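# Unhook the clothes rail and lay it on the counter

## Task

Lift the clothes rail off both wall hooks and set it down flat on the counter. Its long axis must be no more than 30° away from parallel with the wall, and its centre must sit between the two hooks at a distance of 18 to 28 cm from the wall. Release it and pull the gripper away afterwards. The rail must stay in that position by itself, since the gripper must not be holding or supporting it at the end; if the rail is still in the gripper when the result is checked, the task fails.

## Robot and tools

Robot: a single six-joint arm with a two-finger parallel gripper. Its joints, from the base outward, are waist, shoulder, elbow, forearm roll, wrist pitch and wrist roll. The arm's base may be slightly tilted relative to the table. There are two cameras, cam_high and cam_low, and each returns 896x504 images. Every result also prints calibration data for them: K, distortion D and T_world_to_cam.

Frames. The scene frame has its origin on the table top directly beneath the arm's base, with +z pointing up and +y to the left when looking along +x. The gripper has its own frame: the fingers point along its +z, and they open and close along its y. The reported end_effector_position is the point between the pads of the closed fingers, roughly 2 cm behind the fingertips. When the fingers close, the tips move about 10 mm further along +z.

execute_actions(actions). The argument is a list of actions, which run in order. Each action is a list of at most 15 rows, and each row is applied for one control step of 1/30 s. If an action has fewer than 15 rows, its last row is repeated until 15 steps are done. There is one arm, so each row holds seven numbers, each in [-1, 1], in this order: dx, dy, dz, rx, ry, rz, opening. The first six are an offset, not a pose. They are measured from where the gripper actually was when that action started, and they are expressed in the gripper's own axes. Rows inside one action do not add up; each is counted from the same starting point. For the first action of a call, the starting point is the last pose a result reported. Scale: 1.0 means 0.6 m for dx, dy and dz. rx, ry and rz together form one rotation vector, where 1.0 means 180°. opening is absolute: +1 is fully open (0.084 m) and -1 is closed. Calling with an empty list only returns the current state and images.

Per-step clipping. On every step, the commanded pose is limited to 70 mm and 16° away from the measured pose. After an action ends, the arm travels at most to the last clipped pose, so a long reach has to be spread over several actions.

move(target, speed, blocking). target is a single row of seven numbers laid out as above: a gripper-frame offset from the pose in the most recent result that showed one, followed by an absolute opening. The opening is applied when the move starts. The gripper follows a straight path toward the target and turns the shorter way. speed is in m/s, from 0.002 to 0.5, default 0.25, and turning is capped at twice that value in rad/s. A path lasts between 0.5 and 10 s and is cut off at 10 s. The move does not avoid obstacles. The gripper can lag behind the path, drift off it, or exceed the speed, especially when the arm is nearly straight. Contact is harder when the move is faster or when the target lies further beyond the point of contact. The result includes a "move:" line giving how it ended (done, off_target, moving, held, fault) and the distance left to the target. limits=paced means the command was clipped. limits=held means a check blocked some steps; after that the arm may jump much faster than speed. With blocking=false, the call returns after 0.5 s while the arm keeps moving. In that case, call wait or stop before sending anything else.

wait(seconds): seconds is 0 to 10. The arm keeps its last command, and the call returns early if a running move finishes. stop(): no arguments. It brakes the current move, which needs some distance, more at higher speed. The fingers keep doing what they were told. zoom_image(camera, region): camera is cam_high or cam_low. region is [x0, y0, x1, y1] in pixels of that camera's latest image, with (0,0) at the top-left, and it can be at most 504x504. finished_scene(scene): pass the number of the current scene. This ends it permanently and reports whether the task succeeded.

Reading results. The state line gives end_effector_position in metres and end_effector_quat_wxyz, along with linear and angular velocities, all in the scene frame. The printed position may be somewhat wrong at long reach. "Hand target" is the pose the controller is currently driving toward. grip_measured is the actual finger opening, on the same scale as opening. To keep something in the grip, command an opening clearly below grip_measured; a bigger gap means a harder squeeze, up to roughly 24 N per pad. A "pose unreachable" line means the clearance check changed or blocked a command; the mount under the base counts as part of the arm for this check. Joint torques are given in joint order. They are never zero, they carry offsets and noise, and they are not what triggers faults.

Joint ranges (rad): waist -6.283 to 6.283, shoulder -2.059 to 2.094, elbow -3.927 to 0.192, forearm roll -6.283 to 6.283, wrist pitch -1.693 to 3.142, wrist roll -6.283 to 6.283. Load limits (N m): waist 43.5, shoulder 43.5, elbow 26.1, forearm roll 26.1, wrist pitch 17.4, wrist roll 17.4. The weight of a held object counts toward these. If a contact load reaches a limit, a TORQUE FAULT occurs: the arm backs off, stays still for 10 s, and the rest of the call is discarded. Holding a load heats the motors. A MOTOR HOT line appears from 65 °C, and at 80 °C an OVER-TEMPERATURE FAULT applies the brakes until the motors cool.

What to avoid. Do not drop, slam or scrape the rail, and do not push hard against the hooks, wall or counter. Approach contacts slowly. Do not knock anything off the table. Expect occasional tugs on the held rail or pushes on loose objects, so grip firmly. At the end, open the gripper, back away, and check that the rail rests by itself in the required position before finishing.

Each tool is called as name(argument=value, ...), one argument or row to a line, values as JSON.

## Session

execute_actions(
  actions=[],
)

Scene clock: 0.00 s.
end_effector_position=(+0.3229, -0.1549, +0.2833) grip_measured=+1.00 end_effector_quat_wxyz=(+0.274, +0.192, +0.917, +0.218) end_effector_velocity=(-0.000, +0.000, -0.000) end_effector_angular_velocity=(+0.002, +0.000, +0.000)
Joint positions: [-0.768 -0.682 -0.39   0.874  1.017  2.232  0.084]
Joint velocities: [-0.001  0.    -0.    -0.     0.002  0.    -0.   ]
Joint torques (N m, as the arm reports them, + toward a larger angle): no reading
Motor temperatures (°C, as the motors report them): [39 37 35 37 37 39]
Hand target: +0.323, -0.155, +0.283; +0.274, +0.192, +0.917, +0.218

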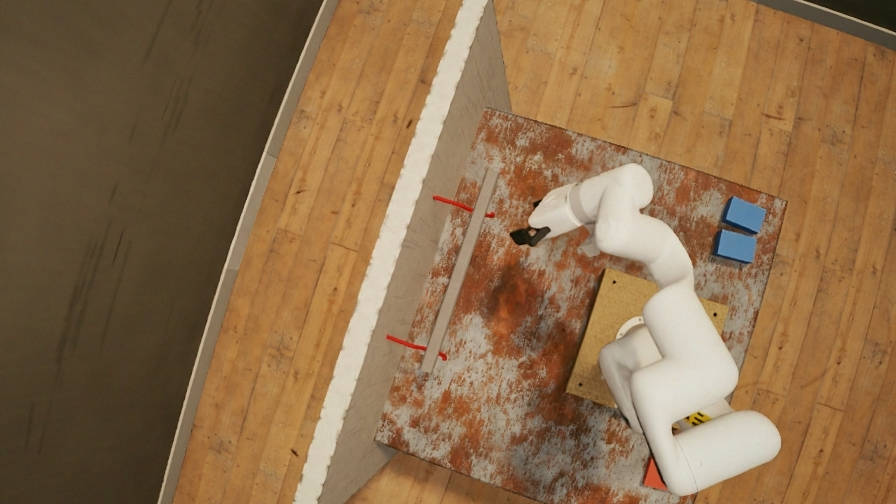

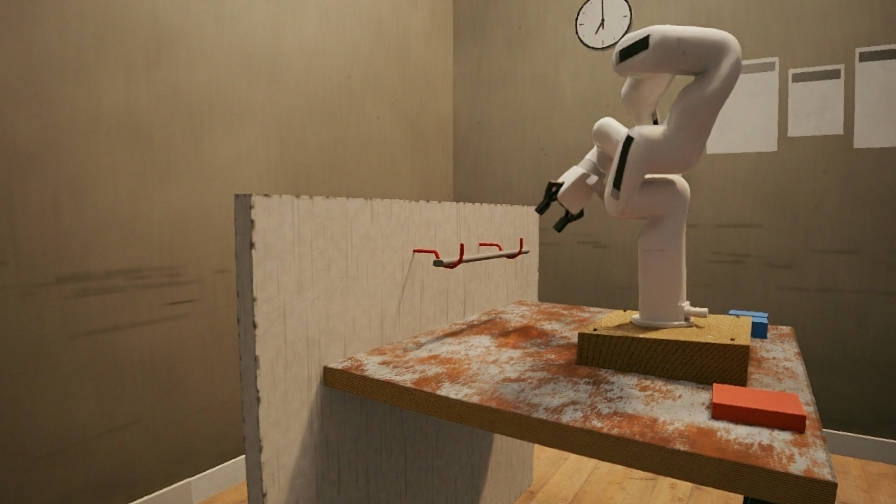

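zoom_image(
  camera="cam_high",
  region=[340, 100, 600, 400],
)

zoom_image(
  camera="cam_low",
  region=[390, 210, 570, 310],
)

Region (340, 100, 600, 400) of cam_high's 896x504 image, scaled by 1.680, with more detail than that image has; it fills the left 437 columns of this view, and the rest is white.

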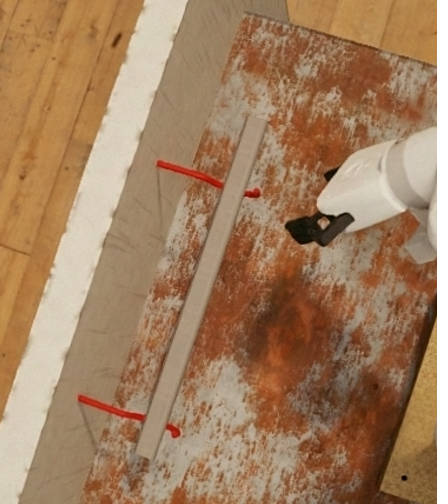

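Region (390, 210, 570, 310) of cam_low's 896x504 image, scaled by 2.800, with more detail than that image has.

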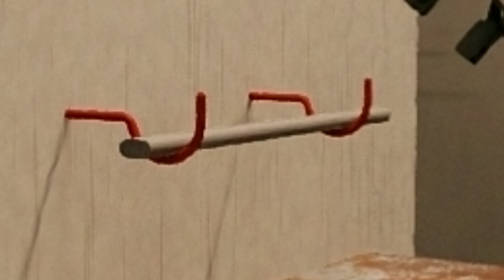

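move(
  target=[-0.0172, 0.1899, 0.2322, 0.2389, 0.0272, 0.3521, 0.43],
  speed=0.35,
)

zoom_image(
  camera="cam_low",
  region=[420, 180, 540, 290],
)

zoom_image(
  camera="cam_high",
  region=[370, 150, 530, 390],
)

Scene clock: 26.50 s.
end_effector_position=(+0.4385, -0.0234, +0.2396) grip_measured=+0.42 end_effector_quat_wxyz=(-0.001, +0.706, +0.708, +0.000) end_effector_velocity=(+0.000, -0.000, +0.000) end_effector_angular_velocity=(-0.001, +0.004, -0.004)
Joint positions: [ 0.037 -0.151 -0.863 -0.017  0.965  4.679  0.062]
Joint velocities: [ 0.     0.004 -0.006 -0.001  0.006  0.005  0.   ]
Joint torques (N m, as the arm reports them, + toward a larger angle): [ -0.96 -14.45 -14.72   0.    -2.01  -0.05]
Motor temperatures (°C, as the motors report them): [39 37 38 37 37 39]
Hand target: +0.439, -0.023, +0.239; -0.001, +0.706, +0.708, -0.000
Off the commanded pose: 0.001 m, 0 deg.
move: done

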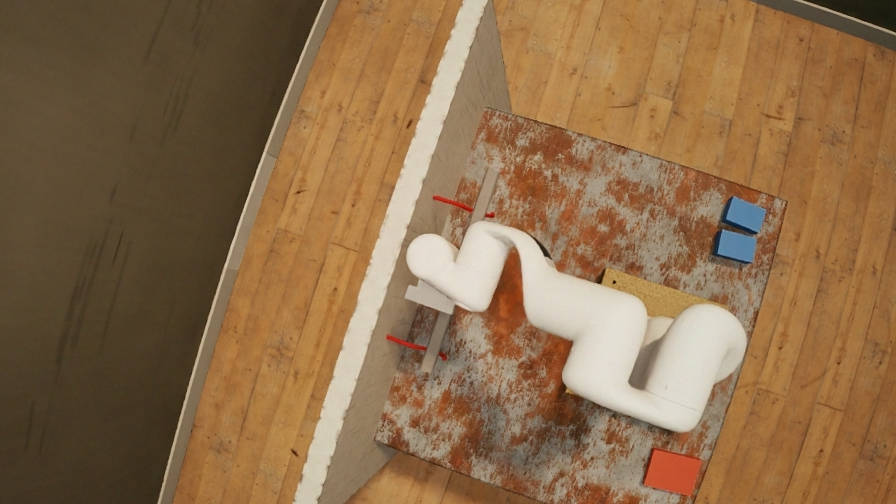

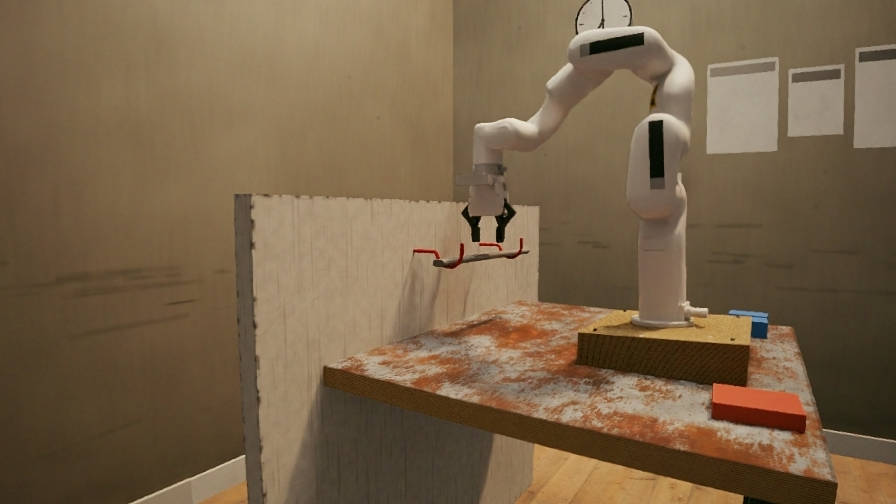

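Region (420, 180, 540, 290) of cam_low's 896x504 image, scaled by 4.200, with more detail than that image has; it fills the top 462 rows of this view, and the rest is white.

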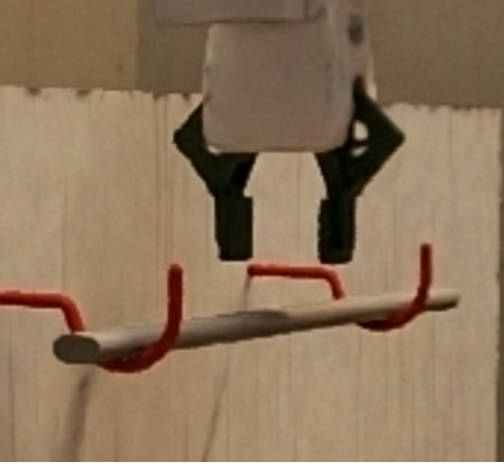

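Region (370, 150, 530, 390) of cam_high's 896x504 image, scaled by 2.100, with more detail than that image has.

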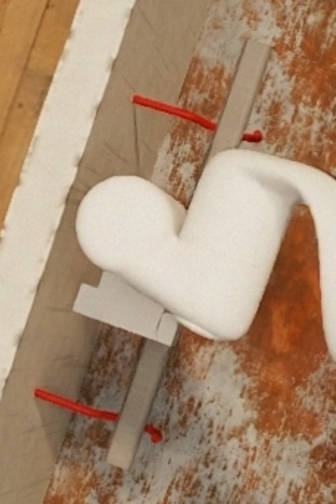

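move(
  target=[0, 0, 0.065, 0, 0, 0, 0.43],
  speed=0.04,
)

zoom_image(
  camera="cam_low",
  region=[430, 215, 540, 280],
)

Scene clock: 32.90 s.
end_effector_position=(+0.4385, -0.0235, +0.2008) grip_measured=+0.42 end_effector_quat_wxyz=(-0.001, +0.706, +0.708, +0.000) end_effector_velocity=(+0.002, -0.000, +0.001) end_effector_angular_velocity=(-0.001, -0.006, -0.000)
Joint positions: [ 0.035 -0.091 -0.807 -0.018  0.849  4.68   0.062]
Joint velocities: [-0.    -0.    -0.002 -0.    -0.004 -0.    -0.   ]
Joint torques (N m, as the arm reports them, + toward a larger angle): [ -0.7  -14.31 -13.92  -0.53  -1.89  -0.08]
Motor temperatures (°C, as the motors report them): [39 37 39 37 37 39]
Hand target: +0.438, -0.023, +0.201; -0.001, +0.706, +0.708, +0.000
Off the commanded pose: 0.000 m, 0 deg.
move: done

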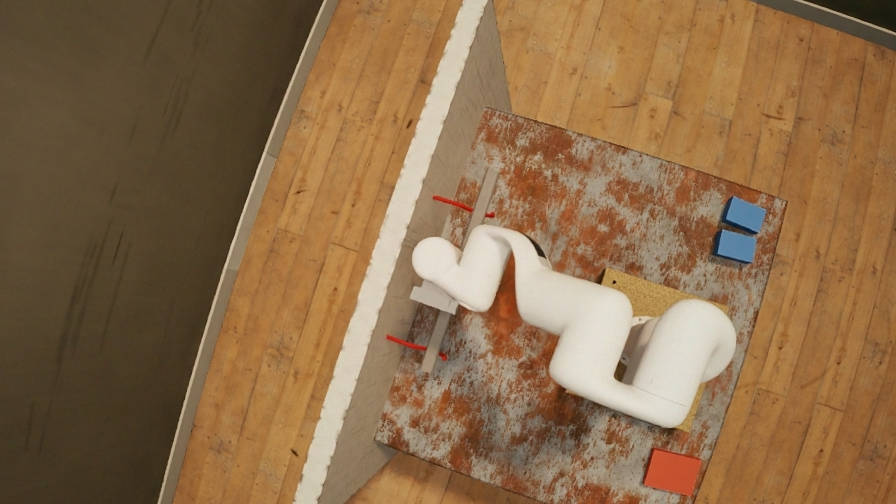

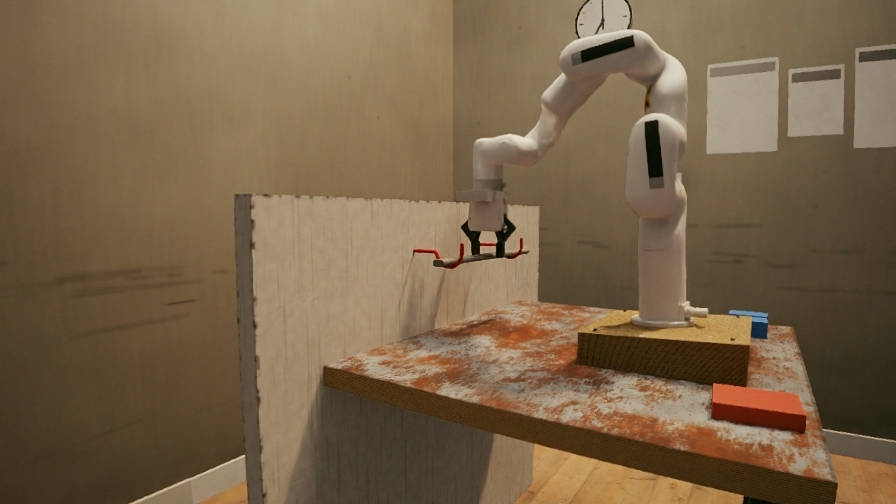

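Region (430, 215, 540, 280) of cam_low's 896x504 image, scaled by 4.582, with more detail than that image has; it fills the top 298 rows of this view, and the rest is white.

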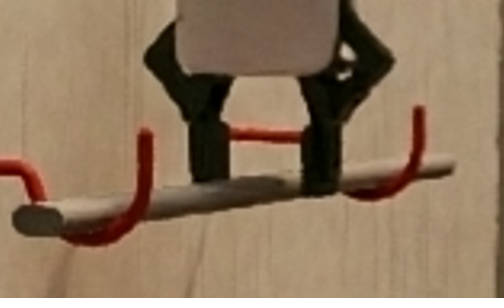

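execute_actions(
  actions=[
    [[0,0,0,0,0,0,0.39],[0,0,0,0,0,0,0.35],[0,0,0,0,0,0,0.31],[0,0,0,0,0,0,0.27],[0,0,0,0,0,0,0.23],[0,0,0,0,0,0,0.19],[0,0,0,0,0,0,0.15],[0,0,0,0,0,0,0.11],[0,0,0,0,0,0,0.07],[0,0,0,0,0,0,0.03],[0,0,0,0,0,0,-0.01],[0,0,0,0,0,0,-0.05],[0,0,0,0,0,0,-0.09],[0,0,0,0,0,0,-0.13],[0,0,0,0,0,0,-0.16]],
    [[0,0,0,0,0,0,-0.19],[0,0,0,0,0,0,-0.22],[0,0,0,0,0,0,-0.25],[0,0,0,0,0,0,-0.28],[0,0,0,0,0,0,-0.31],[0,0,0,0,0,0,-0.34],[0,0,0,0,0,0,-0.37],[0,0,0,0,0,0,-0.40],[0,0,0,0,0,0,-0.45],[0,0,0,0,0,0,-0.50],[0,0,0,0,0,0,-0.6],[0,0,0,0,0,0,-0.7],[0,0,0,0,0,0,-0.8],[0,0,0,0,0,0,-0.9],[0,0,0,0,0,0,-1.0]],
  ],
)

zoom_image(
  camera="cam_low",
  region=[430, 215, 540, 280],
)

Scene clock: 39.37 s.
end_effector_position=(+0.4384, -0.0235, +0.2008) grip_measured=-0.34 end_effector_quat_wxyz=(-0.001, +0.706, +0.708, +0.000) end_effector_velocity=(+0.000, -0.001, -0.000) end_effector_angular_velocity=(-0.000, -0.001, -0.002)
Joint positions: [ 0.035 -0.091 -0.807 -0.018  0.849  4.68   0.029]
Joint velocities: [-0.002  0.001 -0.     0.    -0.001  0.    -0.   ]
Joint torques (N m, as the arm reports them, + toward a larger angle): [ -0.86 -14.08 -14.38  -0.09  -2.26   0.07]
Motor temperatures (°C, as the motors report them): [39 37 39 37 37 39]
Hand target: +0.438, -0.023, +0.201; -0.001, +0.706, +0.708, +0.000
Off the commanded pose: 0.000 m, 0 deg.

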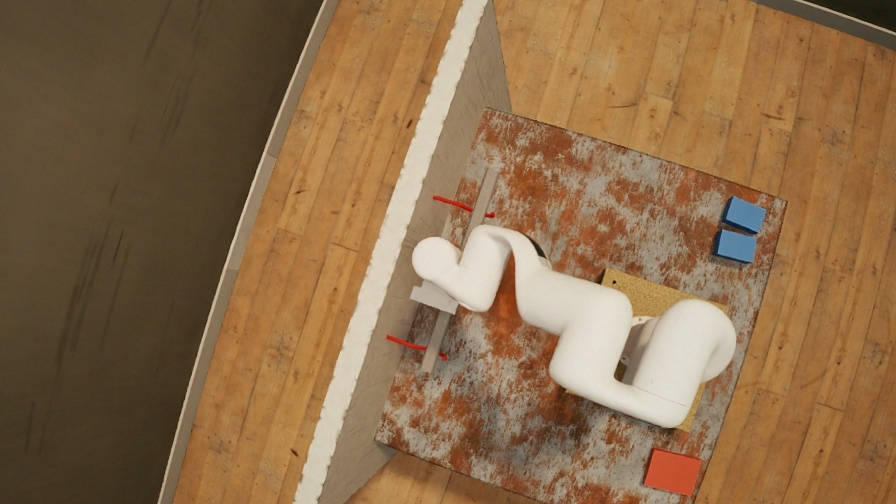

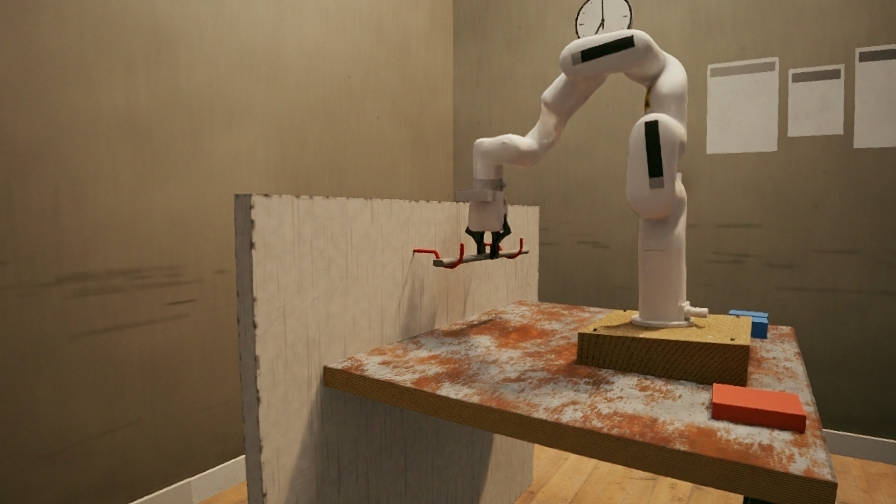

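Region (430, 215, 540, 280) of cam_low's 896x504 image, scaled by 4.582, with more detail than that image has; it fills the top 298 rows of this view, and the rest is white.

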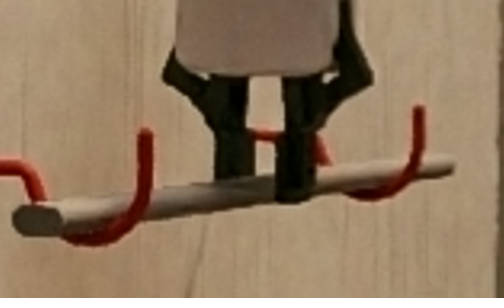

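Gripped and well centered. Lifting clear of the hooks.

move(
  target=[0, 0, -0.12, 0, 0, 0, -1.0],
  speed=0.1,
)

zoom_image(
  camera="cam_low",
  region=[405, 180, 555, 290],
)

Scene clock: 41.80 s.
end_effector_position=(+0.4382, -0.0233, +0.2721) grip_measured=-0.34 end_effector_quat_wxyz=(-0.001, +0.706, +0.708, -0.000) end_effector_velocity=(-0.001, +0.000, +0.000) end_effector_angular_velocity=(+0.000, +0.004, +0.001)
Joint positions: [ 0.039 -0.189 -0.921 -0.016  1.063  4.678  0.029]
Joint velocities: [ 0.001  0.001 -0.002 -0.     0.005 -0.    -0.   ]
Joint torques (N m, as the arm reports them, + toward a larger angle): [ -0.86 -15.12 -15.97  -0.53  -2.16  -0.15]
Motor temperatures (°C, as the motors report them): [39 37 39 37 37 39]
Hand target: +0.439, -0.023, +0.273; -0.001, +0.706, +0.708, +0.000
Off the commanded pose: 0.001 m, 0 deg.
move: done

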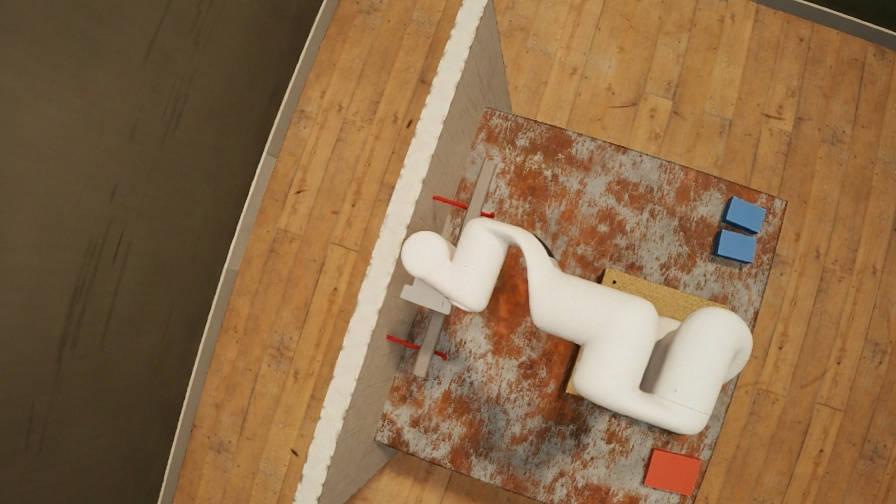

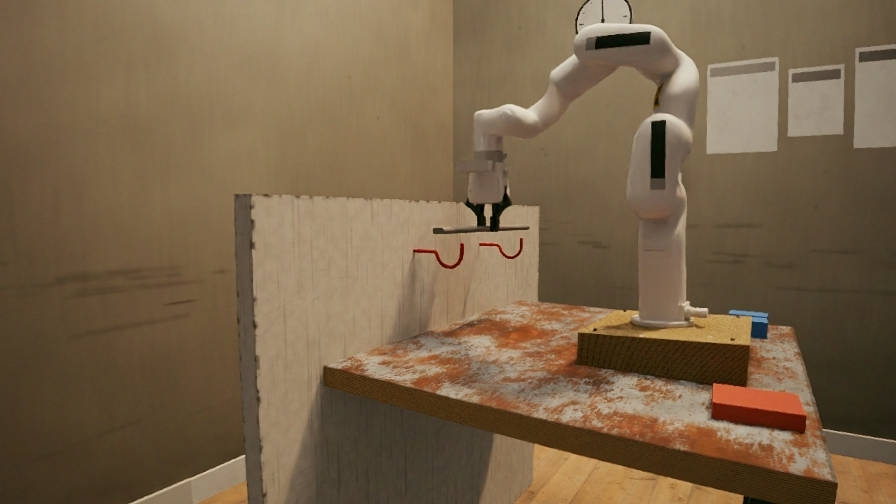

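Region (405, 180, 555, 290) of cam_low's 896x504 image, scaled by 3.360, with more detail than that image has; it fills the top 370 rows of this view, and the rest is white.

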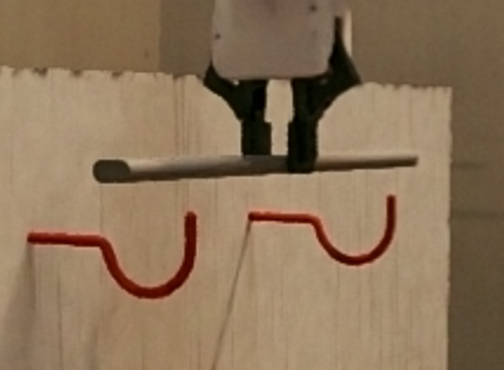

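move(
  target=[0.0083, -0.1385, 0.0033, 0, 0, 0, -1.0],
  speed=0.15,
)

Scene clock: 44.97 s.
end_effector_position=(+0.3553, -0.0185, +0.2704) grip_measured=-0.34 end_effector_quat_wxyz=(-0.001, +0.706, +0.708, -0.000) end_effector_velocity=(-0.002, +0.000, -0.001) end_effector_angular_velocity=(+0.000, +0.005, +0.000)
Joint positions: [ 0.043 -0.485 -0.645 -0.016  1.084  4.683  0.029]
Joint velocities: [ 0.    -0.004  0.006  0.     0.003  0.     0.   ]
Joint torques (N m, as the arm reports them, + toward a larger angle): [ -1.39  -9.33 -16.11  -0.74  -2.2   -0.01]
Motor temperatures (°C, as the motors report them): [39 37 39 37 37 39]
Hand target: +0.355, -0.018, +0.270; -0.001, +0.706, +0.708, -0.000
Off the commanded pose: 0.000 m, 0 deg.
move: done

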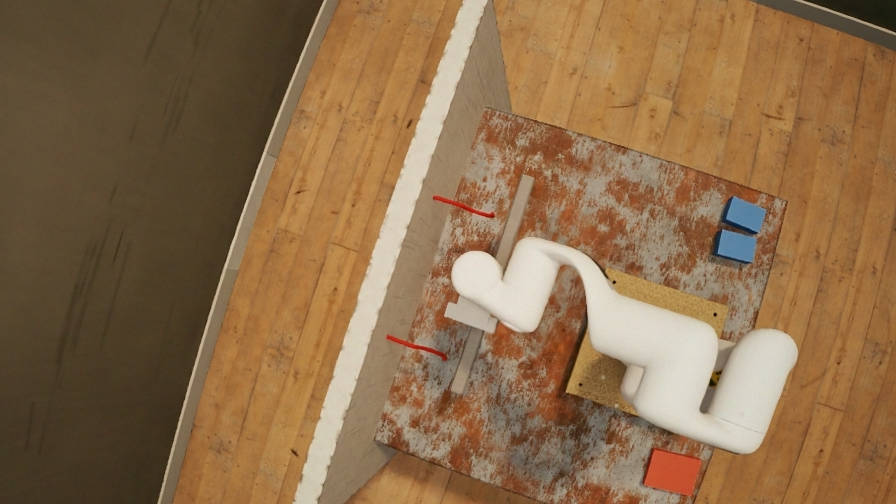

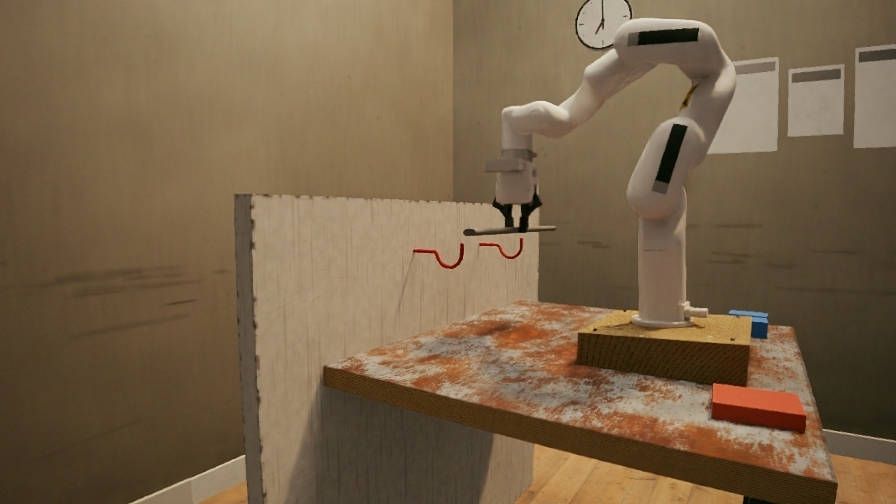

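move(
  target=[0.0125, -0.0838, 0.3973, 0, 0, 0, -1.0],
  speed=0.2,
)

zoom_image(
  camera="cam_low",
  region=[460, 280, 600, 370],
)

Scene clock: 48.00 s.
end_effector_position=(+0.3045, -0.0117, +0.0327) grip_measured=-0.34 end_effector_quat_wxyz=(-0.001, +0.707, +0.707, -0.000) end_effector_velocity=(-0.002, -0.001, -0.002) end_effector_angular_velocity=(-0.003, +0.004, -0.002)
Joint positions: [ 0.027  0.067 -0.273 -0.092  0.158  4.752  0.029]
Joint velocities: [-0.005  0.007  0.001 -0.022 -0.004  0.019 -0.   ]
Joint torques (N m, as the arm reports them, + toward a larger angle): [ -0.71 -12.23  -7.29  -1.18  -2.12  -0.03]
Motor temperatures (°C, as the motors report them): [39 37 39 37 37 39]
Hand target: +0.304, -0.012, +0.032; -0.001, +0.707, +0.707, -0.001
Off the commanded pose: 0.001 m, 0 deg.
move: done

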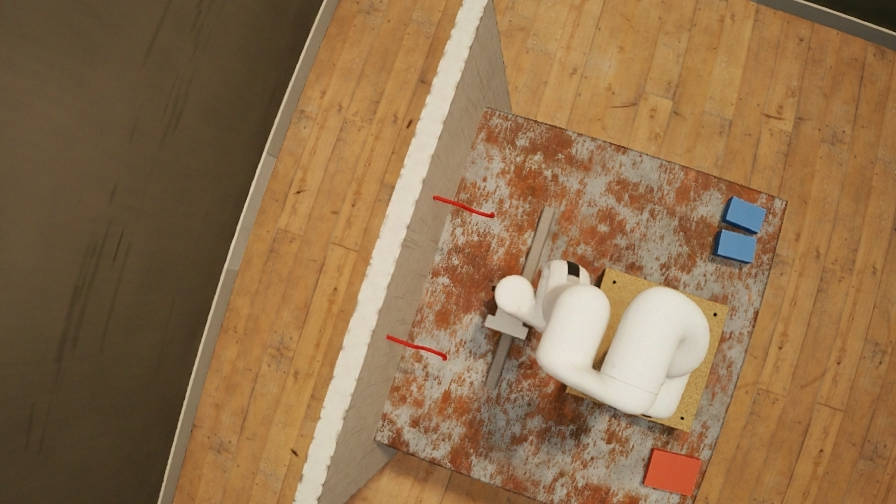

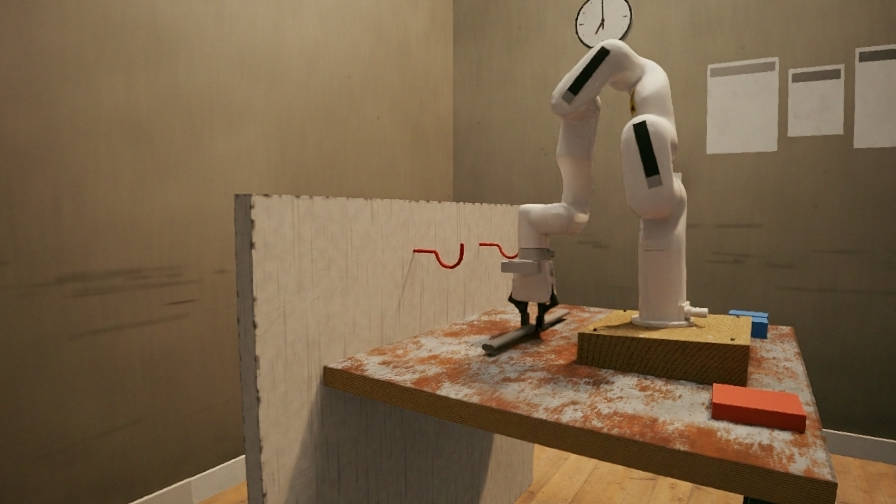

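Region (460, 280, 600, 370) of cam_low's 896x504 image, scaled by 3.600, with more detail than that image has; it fills the top 324 rows of this view, and the rest is white.

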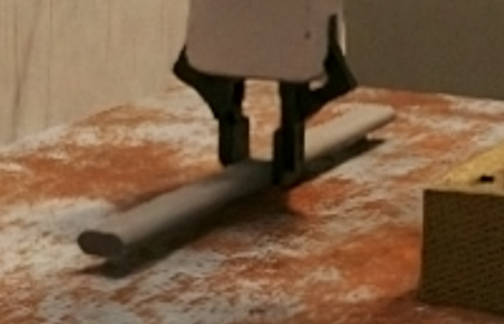

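move(
  target=[0, 0, 0.0165, 0, 0, 0, -1.0],
  speed=0.012,
)

zoom_image(
  camera="cam_low",
  region=[460, 280, 600, 370],
)

Scene clock: 51.67 s.
end_effector_position=(+0.3044, -0.0117, +0.0229) grip_measured=-0.34 end_effector_quat_wxyz=(-0.001, +0.707, +0.707, -0.000) end_effector_velocity=(+0.001, -0.000, -0.000) end_effector_angular_velocity=(-0.001, -0.004, -0.000)
Joint positions: [ 0.019  0.117 -0.281 -0.121  0.117  4.773  0.029]
Joint velocities: [-0.003  0.004 -0.002 -0.013 -0.005  0.01   0.   ]
Joint torques (N m, as the arm reports them, + toward a larger angle): [ -0.63 -12.39  -7.23  -0.24  -2.03  -0.06]
Motor temperatures (°C, as the motors report them): [39 37 39 37 37 39]
Hand target: +0.304, -0.012, +0.023; -0.001, +0.707, +0.707, -0.000
Off the commanded pose: 0.000 m, 0 deg.
move: done

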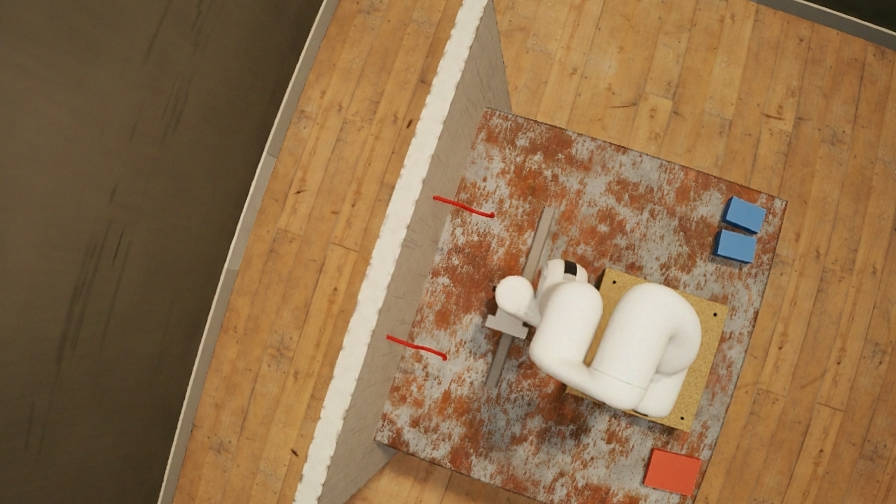

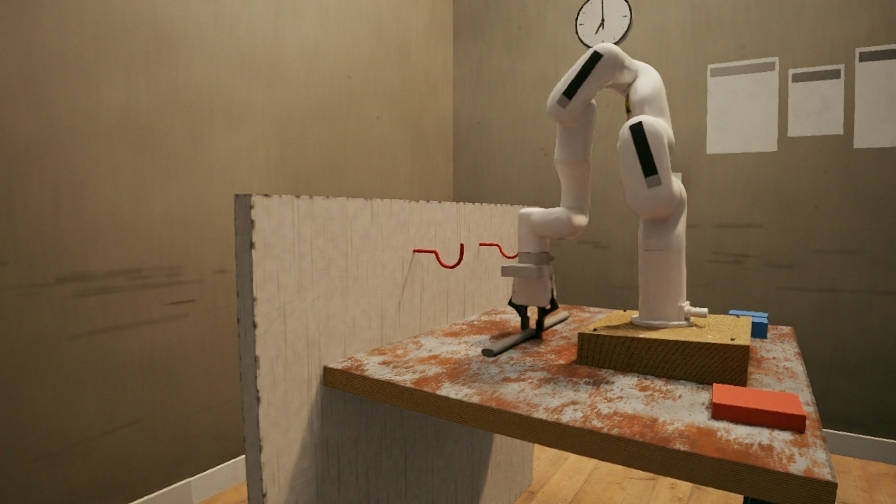

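Region (460, 280, 600, 370) of cam_low's 896x504 image, scaled by 3.600, with more detail than that image has; it fills the top 324 rows of this view, and the rest is white.

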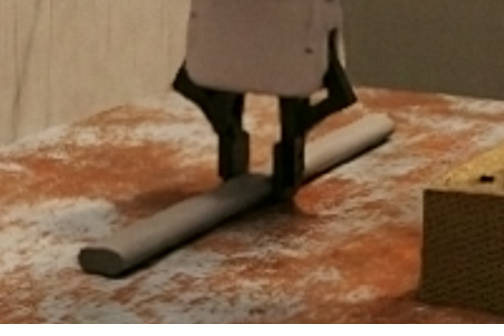

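execute_actions(
  actions=[
    [[0,0,0.0002,0,0,0,-1],[0,0,0.0004,0,0,0,-1],[0,0,0.0006,0,0,0,-1],[0,0,0.0008,0,0,0,-1],[0,0,0.001,0,0,0,-1],[0,0,0.0012,0,0,0,-1],[0,0,0.0013,0,0,0,-1],[0,0,0.0013,0,0,0,-1],[0,0,0.0013,0,0,0,-1],[0,0,0.0013,0,0,0,-1],[0,0,0.0013,0,0,0,-0.8],[0,0,0.0013,0,0,0,-0.6],[0,0,0.0013,0,0,0,-0.45],[0,0,0.0013,0,0,0,-0.38],[0,0,0.0013,0,0,0,-0.34]],
    [[0,0,0,0,0,0,-0.31],[0,0,0,0,0,0,-0.28],[0,0,0,0,0,0,-0.25],[0,0,0,0,0,0,-0.21],[0,0,0,0,0,0,-0.17],[0,0,0,0,0,0,-0.12],[0,0,0,0,0,0,-0.07],[0,0,0,0,0,0,-0.02],[0,0,0,0,0,0,0.04],[0,0,0,0,0,0,0.1],[0,0,0,0,0,0,0.16],[0,0,0,0,0,0,0.22],[0,0,0,0,0,0,0.28],[0,0,0,0,0,0,0.34],[0,0,0,0,0,0,0.4]],
  ],
)

move(
  target=[0, 0, -0.2, 0, 0, 0, 0.4],
  speed=0.15,
)

zoom_image(
  camera="cam_high",
  region=[360, 100, 620, 450],
)

Scene clock: 59.20 s.
end_effector_position=(+0.3045, -0.0117, +0.0221) grip_measured=+0.30 end_effector_quat_wxyz=(-0.001, +0.707, +0.707, -0.000) end_effector_velocity=(-0.000, -0.000, -0.000) end_effector_angular_velocity=(+0.000, +0.000, -0.001)
Joint positions: [ 0.018  0.121 -0.282 -0.124  0.113  4.775  0.057]
Joint velocities: [-0.001  0.001  0.     0.    -0.001 -0.     0.076]
Joint torques (N m, as the arm reports them, + toward a larger angle): [ -0.21 -10.97  -6.53  -0.61  -2.01  -0.22]
Motor temperatures (°C, as the motors report them): [39 37 38 37 37 39]
Hand target: +0.304, -0.012, +0.022; -0.001, +0.707, +0.707, -0.000
Off the commanded pose: 0.000 m, 0 deg.

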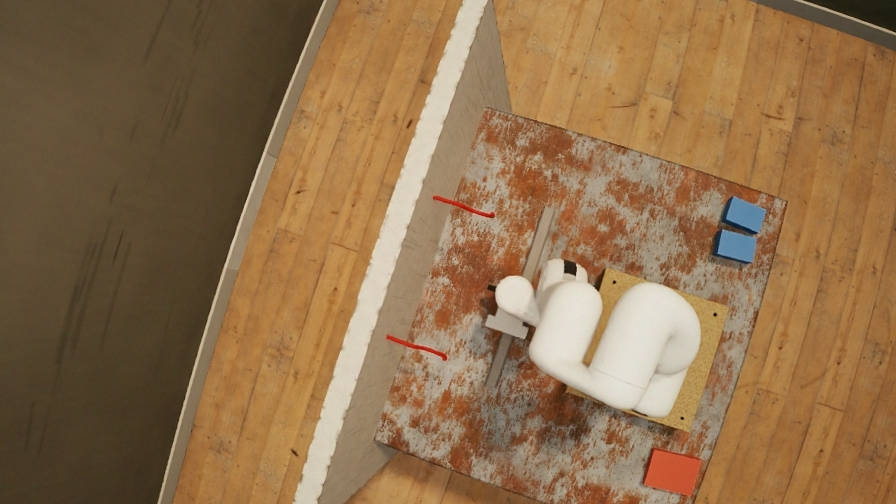

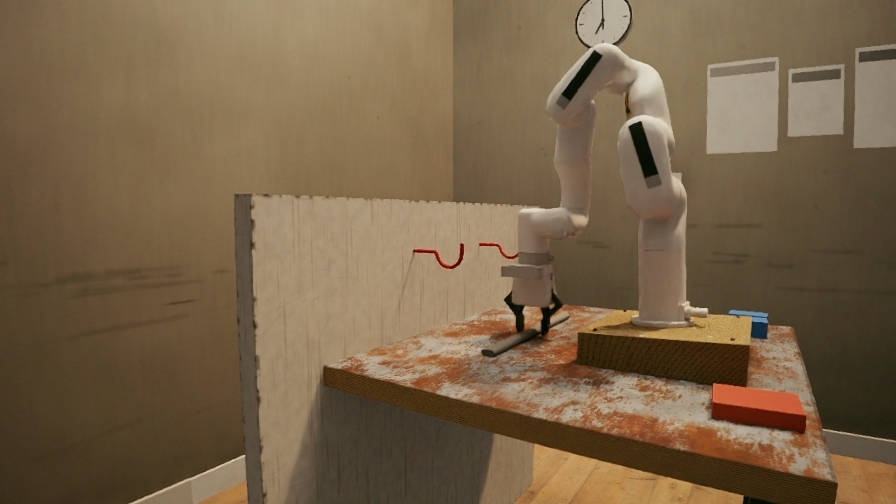

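Scene clock: 60.50 s.
end_effector_position=(+0.3045, -0.0114, +0.1416) grip_measured=+0.39 end_effector_quat_wxyz=(-0.001, +0.707, +0.708, -0.000) end_effector_velocity=(+0.002, -0.000, +0.002) end_effector_angular_velocity=(-0.000, -0.007, -0.000)
Joint positions: [ 0.052 -0.42  -0.281 -0.024  0.653  4.704  0.061]
Joint velocities: [-0.    -0.006 -0.003  0.     0.001 -0.    -0.   ]
Joint torques (N m, as the arm reports them, + toward a larger angle): [ -1.44  -7.09 -12.63  -0.66  -2.06  -0.17]
Motor temperatures (°C, as the motors report them): [39 37 38 37 37 39]
Hand target: +0.305, -0.011, +0.142; -0.001, +0.707, +0.708, +0.000
Off the commanded pose: 0.001 m, 0 deg.
move: done

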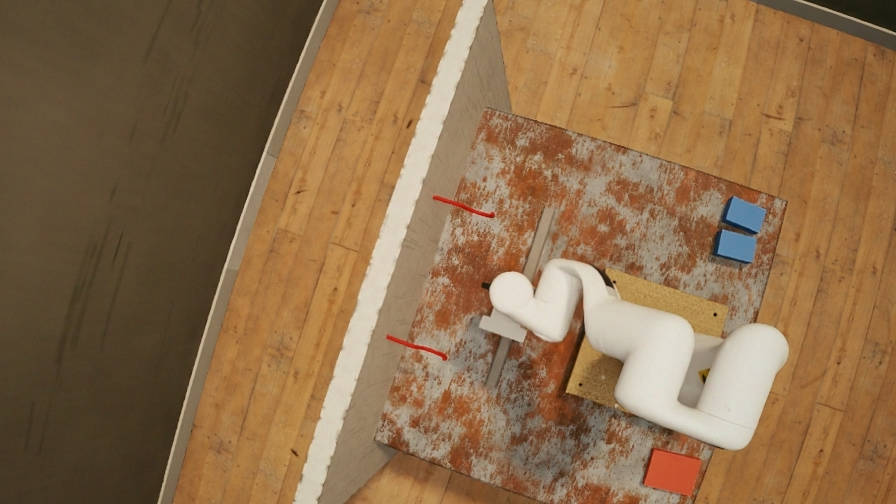

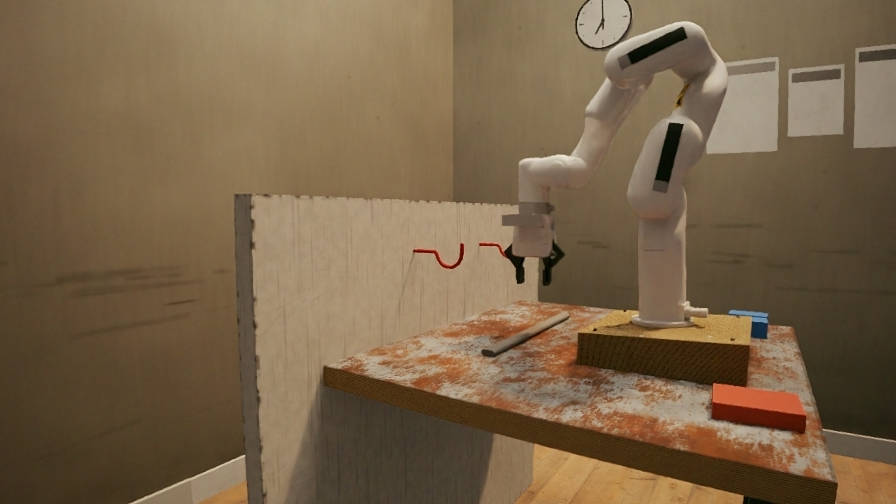

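Region (360, 100, 620, 450) of cam_high's 896x504 image, scaled by 1.440, with more detail than that image has; it fills the left 374 columns of this view, and the rest is white.

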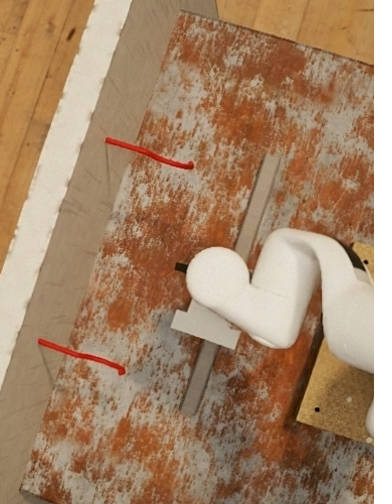

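finished_scene(
  scene=2,
)

The scene is finished: the task was done.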